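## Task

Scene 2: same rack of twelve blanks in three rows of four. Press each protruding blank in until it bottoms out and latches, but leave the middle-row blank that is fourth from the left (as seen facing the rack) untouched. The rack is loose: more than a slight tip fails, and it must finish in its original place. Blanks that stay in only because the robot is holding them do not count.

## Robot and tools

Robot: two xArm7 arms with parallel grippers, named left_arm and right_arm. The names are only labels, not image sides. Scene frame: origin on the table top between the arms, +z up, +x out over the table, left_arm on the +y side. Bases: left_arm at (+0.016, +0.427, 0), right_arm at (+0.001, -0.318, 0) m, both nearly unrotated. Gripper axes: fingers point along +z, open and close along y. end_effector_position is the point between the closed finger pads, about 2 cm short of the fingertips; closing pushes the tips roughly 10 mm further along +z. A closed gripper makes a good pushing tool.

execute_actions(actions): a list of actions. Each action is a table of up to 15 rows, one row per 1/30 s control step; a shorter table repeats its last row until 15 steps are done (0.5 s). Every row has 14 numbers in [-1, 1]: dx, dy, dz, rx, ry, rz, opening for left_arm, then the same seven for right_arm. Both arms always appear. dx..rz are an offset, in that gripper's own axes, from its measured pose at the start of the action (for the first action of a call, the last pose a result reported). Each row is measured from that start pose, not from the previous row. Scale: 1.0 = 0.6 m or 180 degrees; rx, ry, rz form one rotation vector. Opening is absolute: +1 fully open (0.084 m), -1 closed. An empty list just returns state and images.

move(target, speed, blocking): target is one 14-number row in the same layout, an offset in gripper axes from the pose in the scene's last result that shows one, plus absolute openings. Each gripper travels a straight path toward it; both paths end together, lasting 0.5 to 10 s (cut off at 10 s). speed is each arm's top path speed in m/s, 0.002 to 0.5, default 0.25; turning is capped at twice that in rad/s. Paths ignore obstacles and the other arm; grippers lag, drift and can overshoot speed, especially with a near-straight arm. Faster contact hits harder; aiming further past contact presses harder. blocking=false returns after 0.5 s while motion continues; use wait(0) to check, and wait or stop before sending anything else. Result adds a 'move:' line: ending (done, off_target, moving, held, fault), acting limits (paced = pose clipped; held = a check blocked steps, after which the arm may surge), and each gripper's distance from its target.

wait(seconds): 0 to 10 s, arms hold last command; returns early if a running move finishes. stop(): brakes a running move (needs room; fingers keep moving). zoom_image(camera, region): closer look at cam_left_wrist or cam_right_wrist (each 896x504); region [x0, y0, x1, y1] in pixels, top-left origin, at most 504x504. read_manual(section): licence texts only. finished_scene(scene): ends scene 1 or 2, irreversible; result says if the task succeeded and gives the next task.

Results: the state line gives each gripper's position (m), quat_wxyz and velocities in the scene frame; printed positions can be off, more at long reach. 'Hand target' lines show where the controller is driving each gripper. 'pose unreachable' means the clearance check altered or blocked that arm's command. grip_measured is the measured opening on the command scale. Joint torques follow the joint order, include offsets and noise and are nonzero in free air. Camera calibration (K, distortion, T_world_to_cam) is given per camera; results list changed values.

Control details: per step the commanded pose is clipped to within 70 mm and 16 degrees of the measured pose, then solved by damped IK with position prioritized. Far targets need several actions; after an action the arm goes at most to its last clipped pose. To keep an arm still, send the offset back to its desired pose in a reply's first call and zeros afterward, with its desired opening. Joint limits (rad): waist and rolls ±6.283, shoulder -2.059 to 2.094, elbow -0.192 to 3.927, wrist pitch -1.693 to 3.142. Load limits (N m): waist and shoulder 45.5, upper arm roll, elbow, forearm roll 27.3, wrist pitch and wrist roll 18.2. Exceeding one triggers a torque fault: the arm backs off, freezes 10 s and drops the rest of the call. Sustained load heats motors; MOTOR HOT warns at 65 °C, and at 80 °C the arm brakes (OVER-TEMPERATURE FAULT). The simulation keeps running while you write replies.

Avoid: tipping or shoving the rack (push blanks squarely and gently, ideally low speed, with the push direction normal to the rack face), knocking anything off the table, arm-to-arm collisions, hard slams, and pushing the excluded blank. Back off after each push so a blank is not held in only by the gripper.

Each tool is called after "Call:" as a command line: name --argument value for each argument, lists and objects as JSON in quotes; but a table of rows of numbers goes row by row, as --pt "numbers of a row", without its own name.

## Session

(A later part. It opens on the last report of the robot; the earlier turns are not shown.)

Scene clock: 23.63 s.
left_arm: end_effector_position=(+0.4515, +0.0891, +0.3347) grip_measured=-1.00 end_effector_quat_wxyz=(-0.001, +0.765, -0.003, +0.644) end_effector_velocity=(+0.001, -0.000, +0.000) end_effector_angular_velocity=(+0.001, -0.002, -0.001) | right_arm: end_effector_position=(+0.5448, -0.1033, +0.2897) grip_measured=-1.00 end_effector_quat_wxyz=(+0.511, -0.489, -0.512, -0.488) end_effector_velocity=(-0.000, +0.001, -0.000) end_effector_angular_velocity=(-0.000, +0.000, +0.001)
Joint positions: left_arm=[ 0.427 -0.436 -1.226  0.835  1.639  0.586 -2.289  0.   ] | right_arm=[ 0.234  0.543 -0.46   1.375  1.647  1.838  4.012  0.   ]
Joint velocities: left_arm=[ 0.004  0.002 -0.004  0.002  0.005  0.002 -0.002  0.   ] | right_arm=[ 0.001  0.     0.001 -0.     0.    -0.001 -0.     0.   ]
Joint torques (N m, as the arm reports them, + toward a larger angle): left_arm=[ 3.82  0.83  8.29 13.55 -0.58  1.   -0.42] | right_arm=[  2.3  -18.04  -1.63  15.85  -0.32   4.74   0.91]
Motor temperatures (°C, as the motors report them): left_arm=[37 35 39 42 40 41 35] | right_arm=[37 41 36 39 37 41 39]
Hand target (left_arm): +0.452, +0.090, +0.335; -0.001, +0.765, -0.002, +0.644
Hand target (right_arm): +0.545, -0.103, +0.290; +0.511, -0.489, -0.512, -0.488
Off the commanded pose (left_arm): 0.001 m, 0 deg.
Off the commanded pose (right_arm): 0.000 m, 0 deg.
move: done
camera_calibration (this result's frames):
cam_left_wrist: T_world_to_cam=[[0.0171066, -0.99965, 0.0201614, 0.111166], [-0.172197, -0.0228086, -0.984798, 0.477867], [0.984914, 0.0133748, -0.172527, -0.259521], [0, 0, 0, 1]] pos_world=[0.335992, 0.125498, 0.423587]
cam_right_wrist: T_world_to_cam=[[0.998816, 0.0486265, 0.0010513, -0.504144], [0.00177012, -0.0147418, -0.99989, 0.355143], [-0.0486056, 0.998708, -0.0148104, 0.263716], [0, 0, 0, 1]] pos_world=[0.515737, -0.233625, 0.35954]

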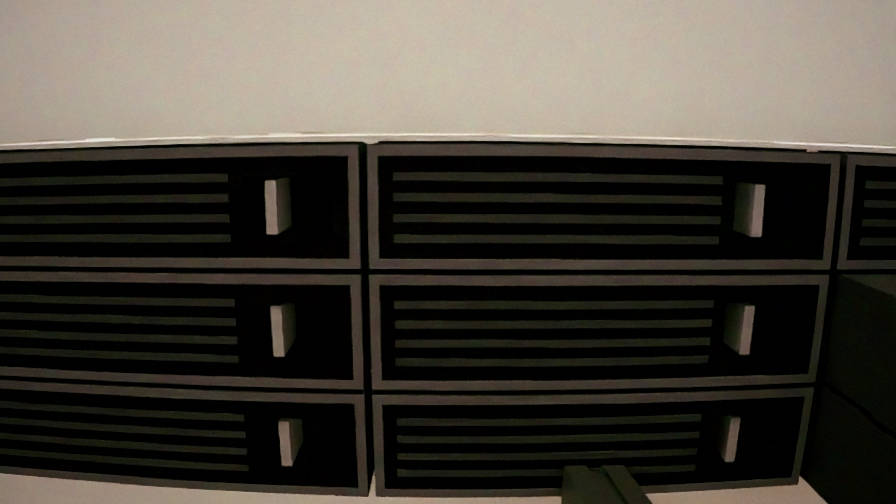

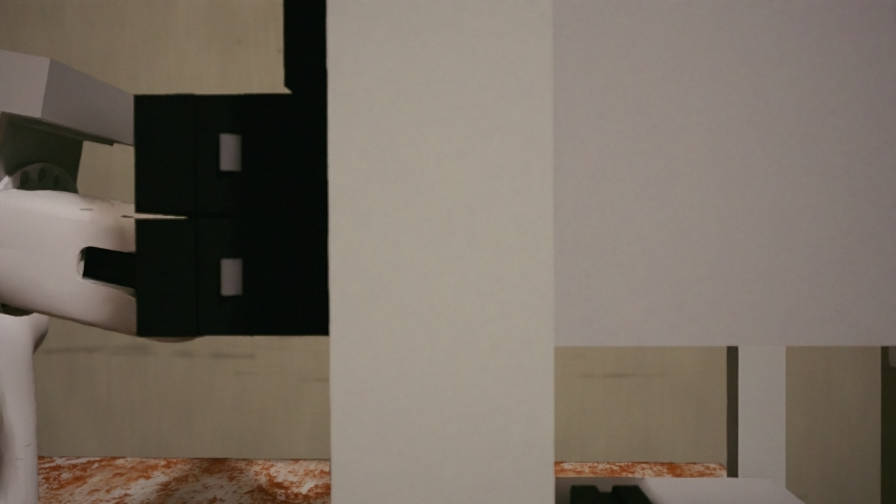

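Call:
move --target '[-0.0117,0.0011,-0.086,0,0,0,-1,0,0,0,0,0,0,-1]' --speed 0.08

Call:
move --target '[0.0004,0.1833,0.0023,0,0,0,-1,0,0,0,0,0,0,-1]' --speed 0.1

Scene clock: 24.87 s.
left_arm: end_effector_position=(+0.3996, +0.0887, +0.3370) grip_measured=-1.00 end_effector_quat_wxyz=(-0.000, +0.765, -0.002, +0.644) end_effector_velocity=(-0.002, -0.000, -0.000) end_effector_angular_velocity=(-0.000, +0.003, -0.000) | right_arm: end_effector_position=(+0.5448, -0.1033, +0.2897) grip_measured=-1.00 end_effector_quat_wxyz=(+0.511, -0.489, -0.512, -0.488) end_effector_velocity=(+0.000, -0.001, -0.000) end_effector_angular_velocity=(-0.000, +0.000, -0.001)
Joint positions: left_arm=[ 0.215 -0.584 -1.105  0.727  1.456  0.564 -2.205  0.   ] | right_arm=[ 0.234  0.543 -0.46   1.375  1.647  1.838  4.012  0.   ]
Joint velocities: left_arm=[-0.01  -0.002  0.006 -0.003 -0.01   0.001  0.008  0.   ] | right_arm=[-0.001  0.    -0.001 -0.    -0.     0.    -0.     0.   ]
Joint torques (N m, as the arm reports them, + toward a larger angle): left_arm=[ 1.78  0.72  8.64 12.68 -0.5   0.61 -0.48] | right_arm=[  2.25 -18.07  -1.85  15.63  -0.26   4.77   0.86]
Motor temperatures (°C, as the motors report them): left_arm=[37 35 39 42 40 41 35] | right_arm=[37 42 36 39 37 41 39]
Hand target (left_arm): +0.399, +0.088, +0.337; -0.000, +0.765, -0.003, +0.644
Hand target (right_arm): +0.545, -0.103, +0.290; +0.511, -0.489, -0.512, -0.488
Off the commanded pose (left_arm): 0.000 m, 0 deg.
Off the commanded pose (right_arm): 0.000 m, 0 deg.
move: done
camera_calibration (this result's frames):
cam_left_wrist: T_world_to_cam=[[0.0172037, -0.999621, 0.0215043, 0.111081], [-0.172256, -0.0241491, -0.984756, 0.471321], [0.984902, 0.0132372, -0.172606, -0.207982], [0, 0, 0, 1]] pos_world=[0.284119, 0.125174, 0.425849]
cam_right_wrist: T_world_to_cam=[[0.998816, 0.0486313, 0.00104969, -0.504142], [0.00176851, -0.0147403, -0.99989, 0.355144], [-0.0486104, 0.998708, -0.0148089, 0.263717], [0, 0, 0, 1]] pos_world=[0.515736, -0.233625, 0.359539]

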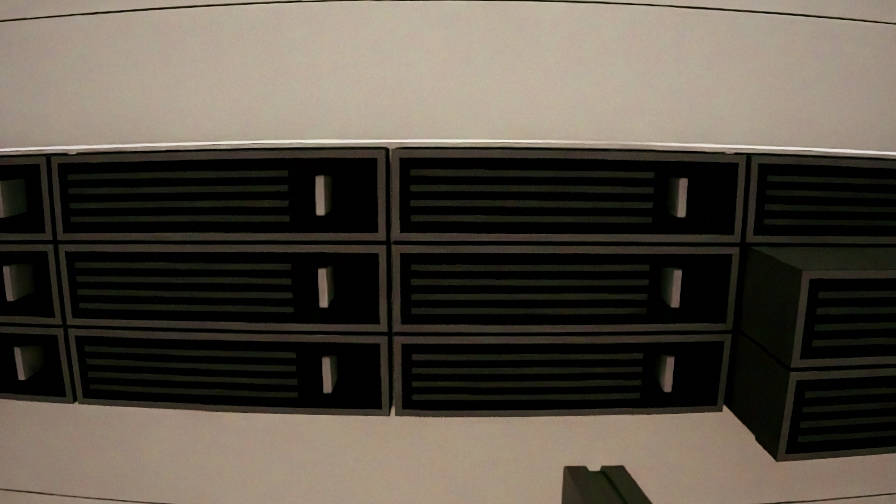

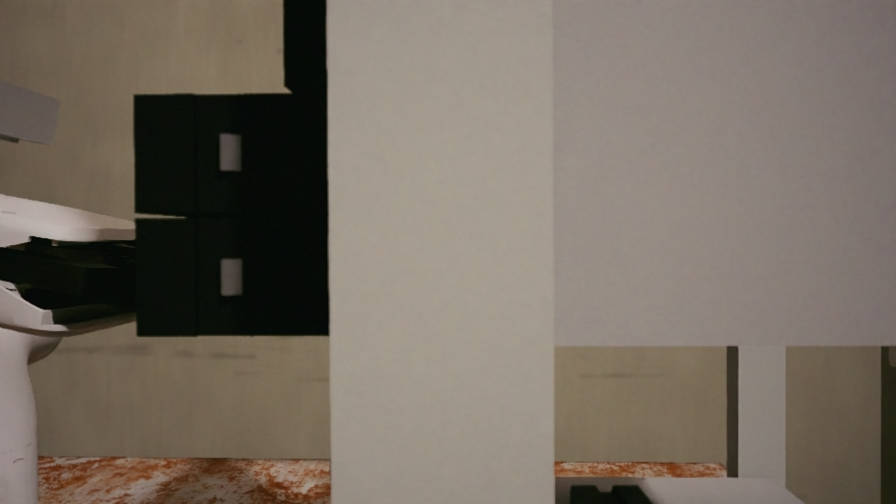

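Scene clock: 26.40 s.
left_arm: end_effector_position=(+0.4009, -0.0211, +0.3354) grip_measured=-1.00 end_effector_quat_wxyz=(-0.001, +0.765, -0.003, +0.644) end_effector_velocity=(-0.000, -0.003, +0.000) end_effector_angular_velocity=(+0.000, -0.000, +0.001) | right_arm: end_effector_position=(+0.5448, -0.1033, +0.2897) grip_measured=-1.00 end_effector_quat_wxyz=(+0.511, -0.489, -0.512, -0.488) end_effector_velocity=(-0.000, +0.001, -0.000) end_effector_angular_velocity=(+0.001, +0.000, +0.001)
Joint positions: left_arm=[ 0.674 -0.508 -1.676  1.065  1.293  0.736 -2.108  0.   ] | right_arm=[ 0.234  0.543 -0.46   1.375  1.647  1.838  4.012  0.   ]
Joint velocities: left_arm=[ 0.01  -0.004 -0.012  0.009 -0.009  0.003  0.006  0.   ] | right_arm=[ 0.     0.     0.001 -0.     0.     0.    -0.     0.   ]
Joint torques (N m, as the arm reports them, + toward a larger angle): left_arm=[ 2.16  8.75  9.36 12.77 -0.24  0.52 -0.52] | right_arm=[  2.45 -18.07  -1.81  15.37  -0.15   4.65   0.94]
Motor temperatures (°C, as the motors report them): left_arm=[37 35 39 42 40 41 35] | right_arm=[37 42 36 39 37 41 39]
Hand target (left_arm): +0.401, -0.021, +0.335; -0.001, +0.765, -0.003, +0.644
Hand target (right_arm): +0.545, -0.103, +0.290; +0.511, -0.489, -0.512, -0.488
Off the commanded pose (left_arm): 0.001 m, 0 deg.
Off the commanded pose (right_arm): 0.000 m, 0 deg.
move: done
camera_calibration (this result's frames):
cam_left_wrist: T_world_to_cam=[[0.0173526, -0.999649, 0.0199974, 0.00185606], [-0.172697, -0.0226964, -0.984713, 0.467533], [0.984822, 0.0136339, -0.17303, -0.207865], [0, 0, 0, 1]] pos_world=[0.285419, 0.0153007, 0.424382]
cam_right_wrist: T_world_to_cam=[[0.998816, 0.0486314, 0.00104955, -0.504142], [0.00176837, -0.0147403, -0.99989, 0.355144], [-0.0486106, 0.998708, -0.0148089, 0.263717], [0, 0, 0, 1]] pos_world=[0.515736, -0.233625, 0.35954]

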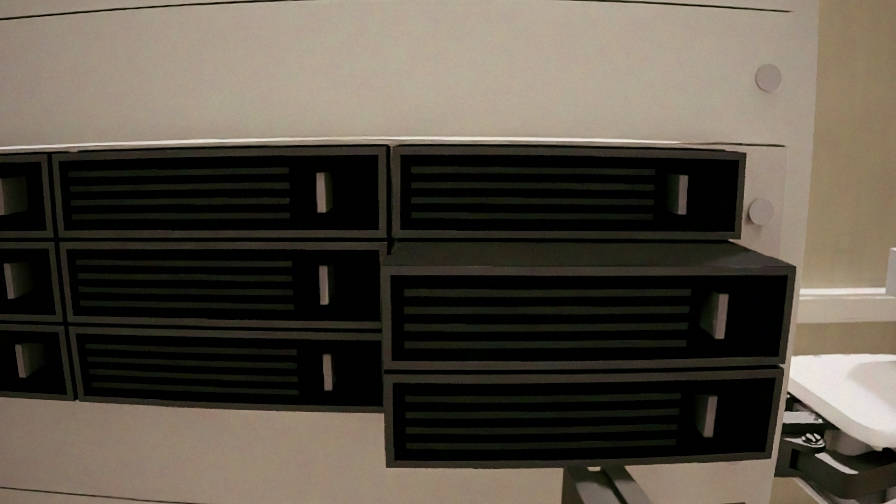

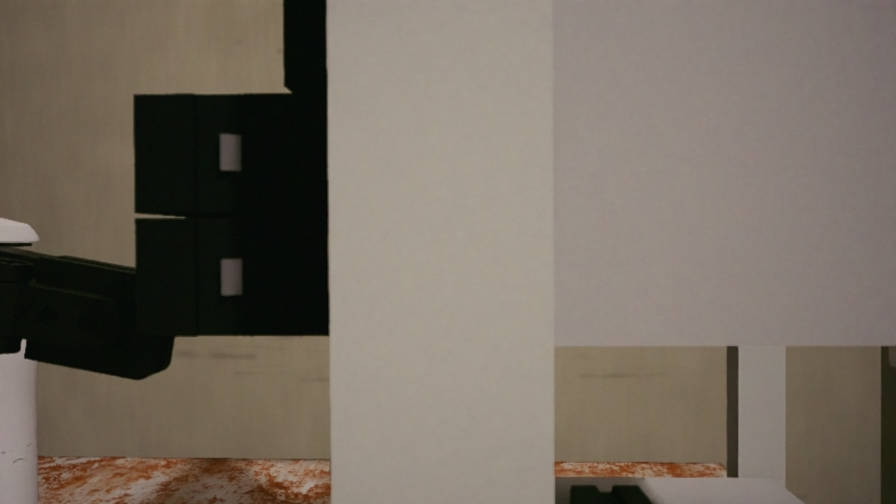

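Call:
move --target '[0.0155,-0.001,0.0802,0,0,0,-1,0,0,0,0,0,0,-1]' --speed 0.02

Call:
move --target '[0.0008,0,0.0046,0,0,0,-1,0,0,0,0,0,0,-1]' --speed 0.006

Scene clock: 30.27 s.
left_arm: end_effector_position=(+0.4498, -0.0205, +0.3360) grip_measured=-1.00 end_effector_quat_wxyz=(-0.001, +0.765, -0.003, +0.644) end_effector_velocity=(+0.001, -0.001, -0.000) end_effector_angular_velocity=(+0.001, +0.000, -0.001) | right_arm: end_effector_position=(+0.5448, -0.1033, +0.2897) grip_measured=-1.00 end_effector_quat_wxyz=(+0.511, -0.489, -0.512, -0.488) end_effector_velocity=(-0.000, +0.000, +0.000) end_effector_angular_velocity=(+0.001, -0.001, +0.001)
Joint positions: left_arm=[ 0.882 -0.557 -1.749  1.143  1.313  0.62  -2.11   0.   ] | right_arm=[ 0.234  0.543 -0.46   1.375  1.647  1.838  4.012  0.   ]
Joint velocities: left_arm=[ 0.005 -0.002 -0.003  0.003 -0.001 -0.003  0.001  0.   ] | right_arm=[ 0.001  0.    -0.     0.001  0.     0.001 -0.     0.   ]
Joint torques (N m, as the arm reports them, + toward a larger angle): left_arm=[ 5.26 11.57 12.02 12.21 -0.49  1.08 -0.49] | right_arm=[  2.32 -18.33  -1.48  15.47  -0.15   4.84   1.1 ]
Motor temperatures (°C, as the motors report them): left_arm=[37 36 39 42 40 41 35] | right_arm=[37 42 36 39 37 41 39]
Hand target (left_arm): +0.450, -0.021, +0.336; -0.001, +0.765, -0.003, +0.644
Hand target (right_arm): +0.545, -0.103, +0.290; +0.511, -0.489, -0.512, -0.488
Off the commanded pose (left_arm): 0.000 m, 0 deg.
Off the commanded pose (right_arm): 0.000 m, 0 deg.
move: done
camera_calibration (this result's frames):
cam_left_wrist: T_world_to_cam=[[0.017412, -0.999665, 0.0191745, 0.00176371], [-0.172724, -0.0218965, -0.984727, 0.476541], [0.984816, 0.0138342, -0.173047, -0.255977], [0, 0, 0, 1]] pos_world=[0.33437, 0.0157389, 0.424933]
cam_right_wrist: T_world_to_cam=[[0.998816, 0.0486288, 0.00105044, -0.504143], [0.00176927, -0.0147411, -0.99989, 0.355144], [-0.048608, 0.998708, -0.0148097, 0.263717], [0, 0, 0, 1]] pos_world=[0.515737, -0.233625, 0.35954]

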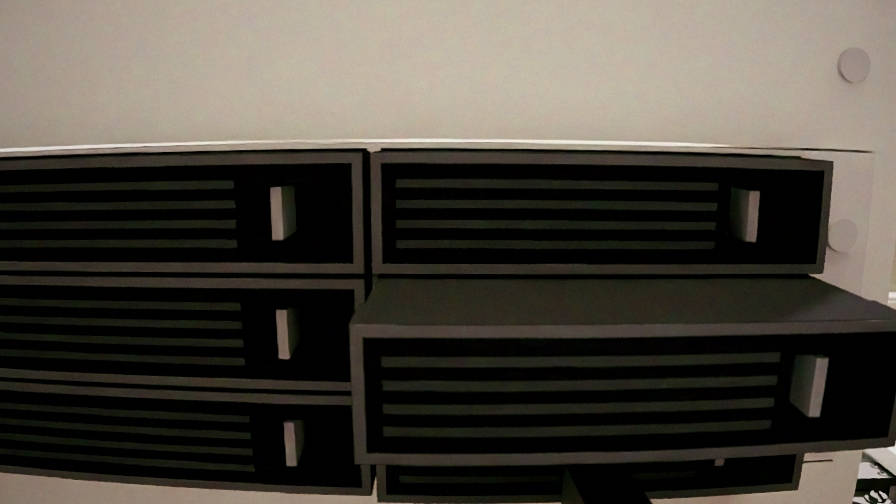

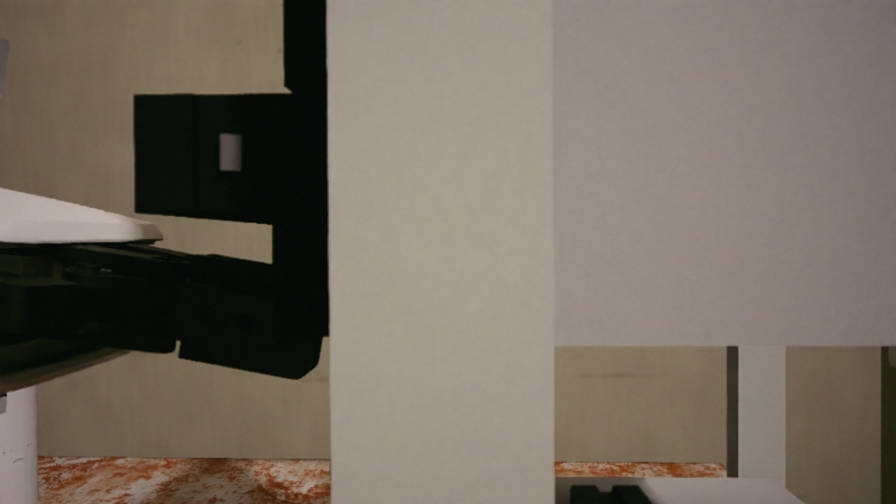

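Scene clock: 30.97 s.
left_arm: end_effector_position=(+0.4526, -0.0205, +0.3359) grip_measured=-1.00 end_effector_quat_wxyz=(-0.001, +0.765, -0.003, +0.644) end_effector_velocity=(+0.001, +0.001, +0.000) end_effector_angular_velocity=(+0.000, -0.000, +0.001) | right_arm: end_effector_position=(+0.5448, -0.1033, +0.2897) grip_measured=-1.00 end_effector_quat_wxyz=(+0.511, -0.489, -0.512, -0.488) end_effector_velocity=(-0.000, +0.001, +0.001) end_effector_angular_velocity=(+0.001, -0.002, +0.001)
Joint positions: left_arm=[ 0.894 -0.56  -1.753  1.149  1.313  0.614 -2.11   0.   ] | right_arm=[ 0.234  0.543 -0.46   1.375  1.647  1.838  4.012  0.   ]
Joint velocities: left_arm=[ 0.003 -0.001 -0.     0.001 -0.001 -0.001  0.     0.   ] | right_arm=[ 0.001 -0.001  0.     0.001  0.     0.    -0.     0.   ]
Joint torques (N m, as the arm reports them, + toward a larger angle): left_arm=[ 5.4  11.73 12.25 12.25 -0.63  1.   -0.31] | right_arm=[  2.05 -18.26  -1.69  15.3   -0.33   4.92   1.01]
Motor temperatures (°C, as the motors report them): left_arm=[37 36 39 42 40 41 35] | right_arm=[37 42 36 39 37 41 39]
Hand target (left_arm): +0.453, -0.021, +0.336; -0.001, +0.765, -0.003, +0.644
Hand target (right_arm): +0.545, -0.103, +0.290; +0.511, -0.489, -0.512, -0.488
Off the commanded pose (left_arm): 0.000 m, 0 deg.
Off the commanded pose (right_arm): 0.000 m, 0 deg.
move: done
camera_calibration (this result's frames):
cam_left_wrist: T_world_to_cam=[[0.0174799, -0.999664, 0.0191397, 0.00172078], [-0.172703, -0.0218737, -0.984731, 0.477006], [0.984819, 0.0139075, -0.173027, -0.258726], [0, 0, 0, 1]] pos_world=[0.337148, 0.0157523, 0.424923]
cam_right_wrist: T_world_to_cam=[[0.998816, 0.048629, 0.0010508, -0.504143], [0.00176962, -0.0147411, -0.99989, 0.355144], [-0.0486081, 0.998708, -0.0148097, 0.263717], [0, 0, 0, 1]] pos_world=[0.515737, -0.233625, 0.35954]

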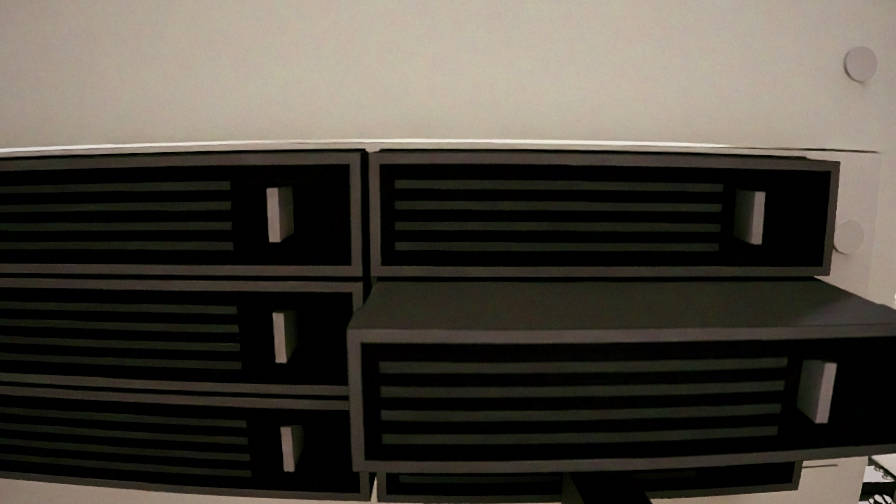

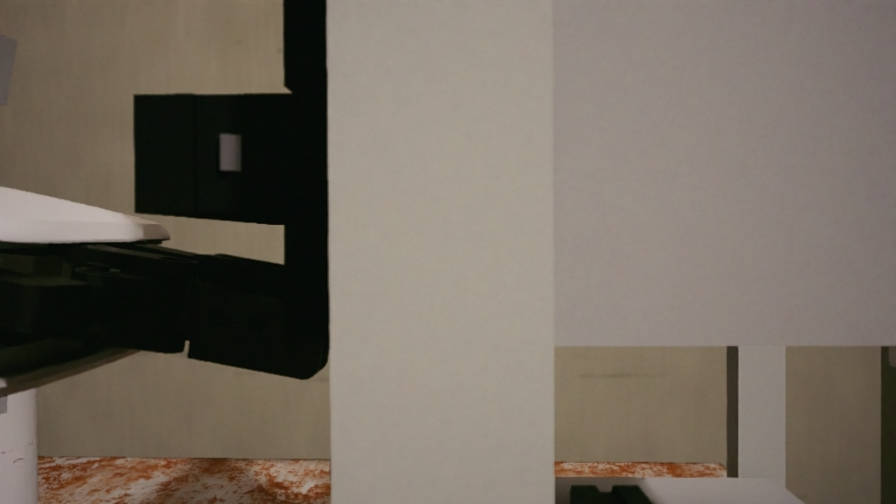

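Nearly flush; a bit more until the stop.

Call:
move --target '[0.0004,0,0.0025,0,0,0,-1,0,0,0,0,0,0,-1]' --speed 0.004

Scene clock: 31.73 s.
left_arm: end_effector_position=(+0.4535, -0.0212, +0.3357) grip_measured=-1.00 end_effector_quat_wxyz=(-0.001, +0.766, -0.004, +0.643) end_effector_velocity=(-0.001, -0.001, -0.001) end_effector_angular_velocity=(+0.002, +0.000, -0.003) | right_arm: end_effector_position=(+0.5448, -0.1034, +0.2897) grip_measured=-1.00 end_effector_quat_wxyz=(+0.511, -0.489, -0.512, -0.488) end_effector_velocity=(-0.000, +0.001, +0.000) end_effector_angular_velocity=(+0.001, +0.001, +0.001)
Joint positions: left_arm=[ 0.899 -0.562 -1.756  1.151  1.314  0.611 -2.11   0.   ] | right_arm=[ 0.234  0.543 -0.46   1.375  1.647  1.838  4.012  0.   ]
Joint velocities: left_arm=[ 0.001 -0.001 -0.002  0.     0.001 -0.001 -0.     0.   ] | right_arm=[ 0.001 -0.001  0.001 -0.001 -0.     0.     0.     0.   ]
Joint torques (N m, as the arm reports them, + toward a larger angle): left_arm=[ 9.47 12.03 13.69 12.15 -0.22  0.87 -0.39] | right_arm=[  1.82 -17.83  -1.9   15.45  -0.25   4.82   1.04]
Motor temperatures (°C, as the motors report them): left_arm=[37 36 39 42 40 41 35] | right_arm=[37 42 36 39 37 41 39]
Hand target (left_arm): +0.454, -0.021, +0.336; -0.001, +0.765, -0.003, +0.644
Hand target (right_arm): +0.545, -0.103, +0.290; +0.511, -0.489, -0.512, -0.488
Off the commanded pose (left_arm): 0.001 m, 0 deg.
Off the commanded pose (right_arm): 0.000 m, 0 deg.
move: done
camera_calibration (this result's frames):
cam_left_wrist: T_world_to_cam=[[0.0160061, -0.999693, 0.0189294, 0.00178087], [-0.173063, -0.021416, -0.984678, 0.477025], [0.984781, 0.0124849, -0.173352, -0.259522], [0, 0, 0, 1]] pos_world=[0.338099, 0.0152364, 0.424693]
cam_right_wrist: T_world_to_cam=[[0.998818, 0.0486035, 0.00105891, -0.504157], [0.00177778, -0.0147496, -0.99989, 0.355138], [-0.0485825, 0.998709, -0.0148185, 0.26371], [0, 0, 0, 1]] pos_world=[0.515741, -0.233628, 0.35954]

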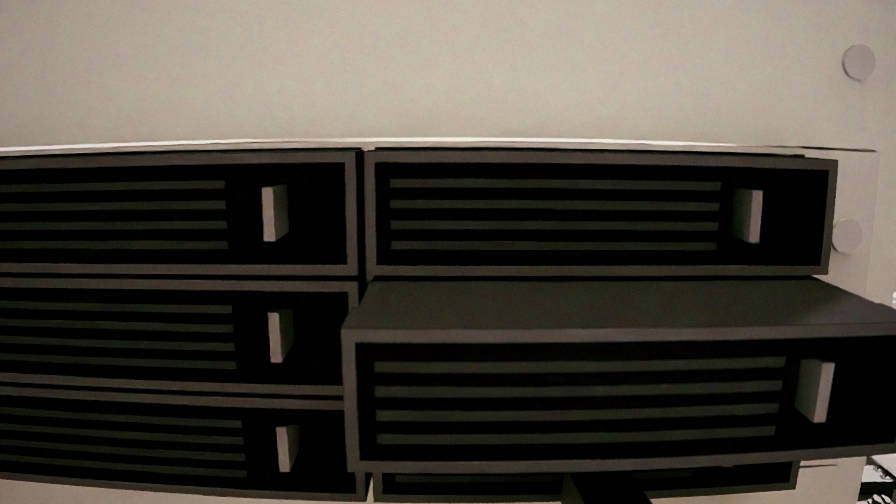

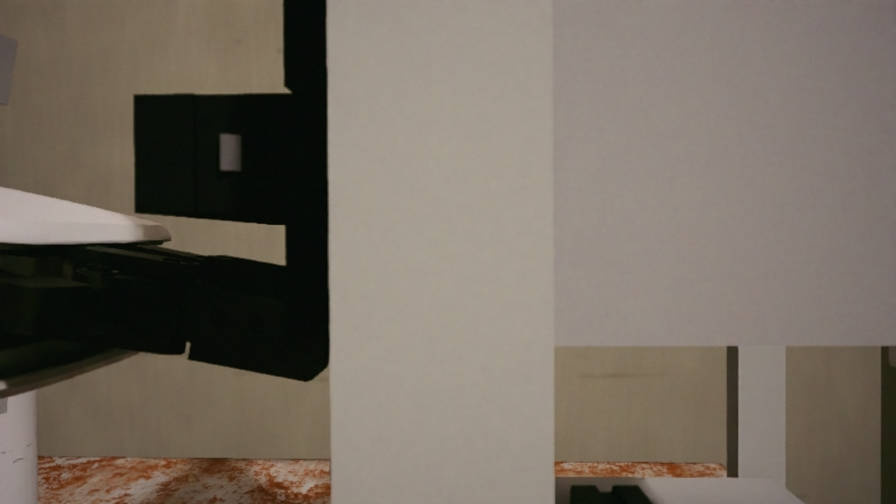

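At the stop. Retreat both.

Call:
move --target '[-0.075,0,-0.138,0,0,0,-1,0,0.025,-0.02,0,0,0,-1]' --speed 0.1

Scene clock: 33.13 s.
left_arm: end_effector_position=(+0.3647, -0.0203, +0.3063) grip_measured=-1.00 end_effector_quat_wxyz=(-0.001, +0.765, -0.003, +0.643) end_effector_velocity=(-0.002, +0.000, -0.001) end_effector_angular_velocity=(+0.000, +0.001, -0.000) | right_arm: end_effector_position=(+0.5603, -0.1146, +0.2898) grip_measured=-1.00 end_effector_quat_wxyz=(+0.511, -0.489, -0.512, -0.488) end_effector_velocity=(+0.001, -0.000, +0.000) end_effector_angular_velocity=(+0.000, -0.001, -0.001)
Joint positions: left_arm=[ 0.585 -0.525 -1.692  0.996  1.273  0.793 -2.174  0.   ] | right_arm=[ 0.201  0.595 -0.46   1.45   1.657  1.865  4.036  0.   ]
Joint velocities: left_arm=[-0.007  0.002  0.001 -0.003 -0.001  0.004 -0.001  0.   ] | right_arm=[-0.001  0.001 -0.     0.002  0.001  0.     0.     0.   ]
Joint torques (N m, as the arm reports them, + toward a larger angle): left_arm=[ 2.17  8.67  9.26 12.04 -0.23  0.69 -0.33] | right_arm=[ -1.2  -18.04  -3.31  19.97   2.22   0.95   0.79]
Motor temperatures (°C, as the motors report them): left_arm=[37 36 39 42 40 41 35] | right_arm=[37 42 36 39 37 41 39]
Hand target (left_arm): +0.364, -0.021, +0.306; -0.001, +0.766, -0.003, +0.643
Hand target (right_arm): +0.560, -0.115, +0.290; +0.511, -0.489, -0.512, -0.488
Off the commanded pose (left_arm): 0.001 m, 0 deg.
Off the commanded pose (right_arm): 0.000 m, 0 deg.
move: done
camera_calibration (this result's frames):
cam_left_wrist: T_world_to_cam=[[0.017176, -0.999643, 0.0204853, 0.00373757], [-0.172961, -0.02315, -0.984657, 0.432713], [0.984779, 0.0133693, -0.173297, -0.177194], [0, 0, 0, 1]] pos_world=[0.249275, 0.0161225, 0.39529]
cam_right_wrist: T_world_to_cam=[[0.998805, 0.0488575, 0.00110041, -0.519005], [0.00182493, -0.014787, -0.999889, 0.354988], [-0.0488358, 0.998696, -0.0148585, 0.275801], [0, 0, 0, 1]] pos_world=[0.531206, -0.244835, 0.359618]

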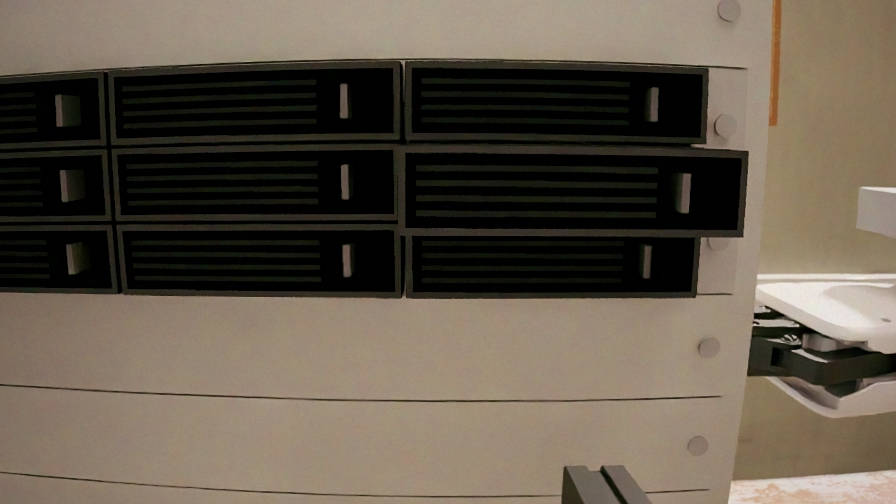

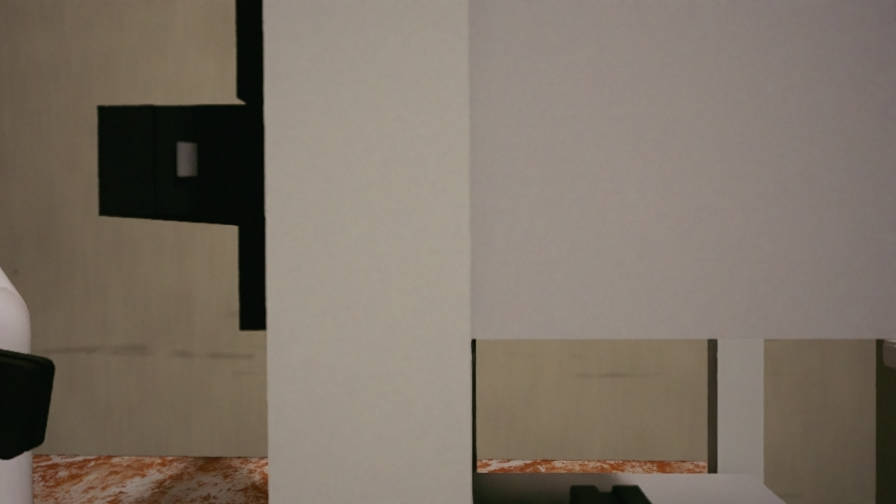

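Call:
finished_scene --scene 2

The scene is finished: the task was done.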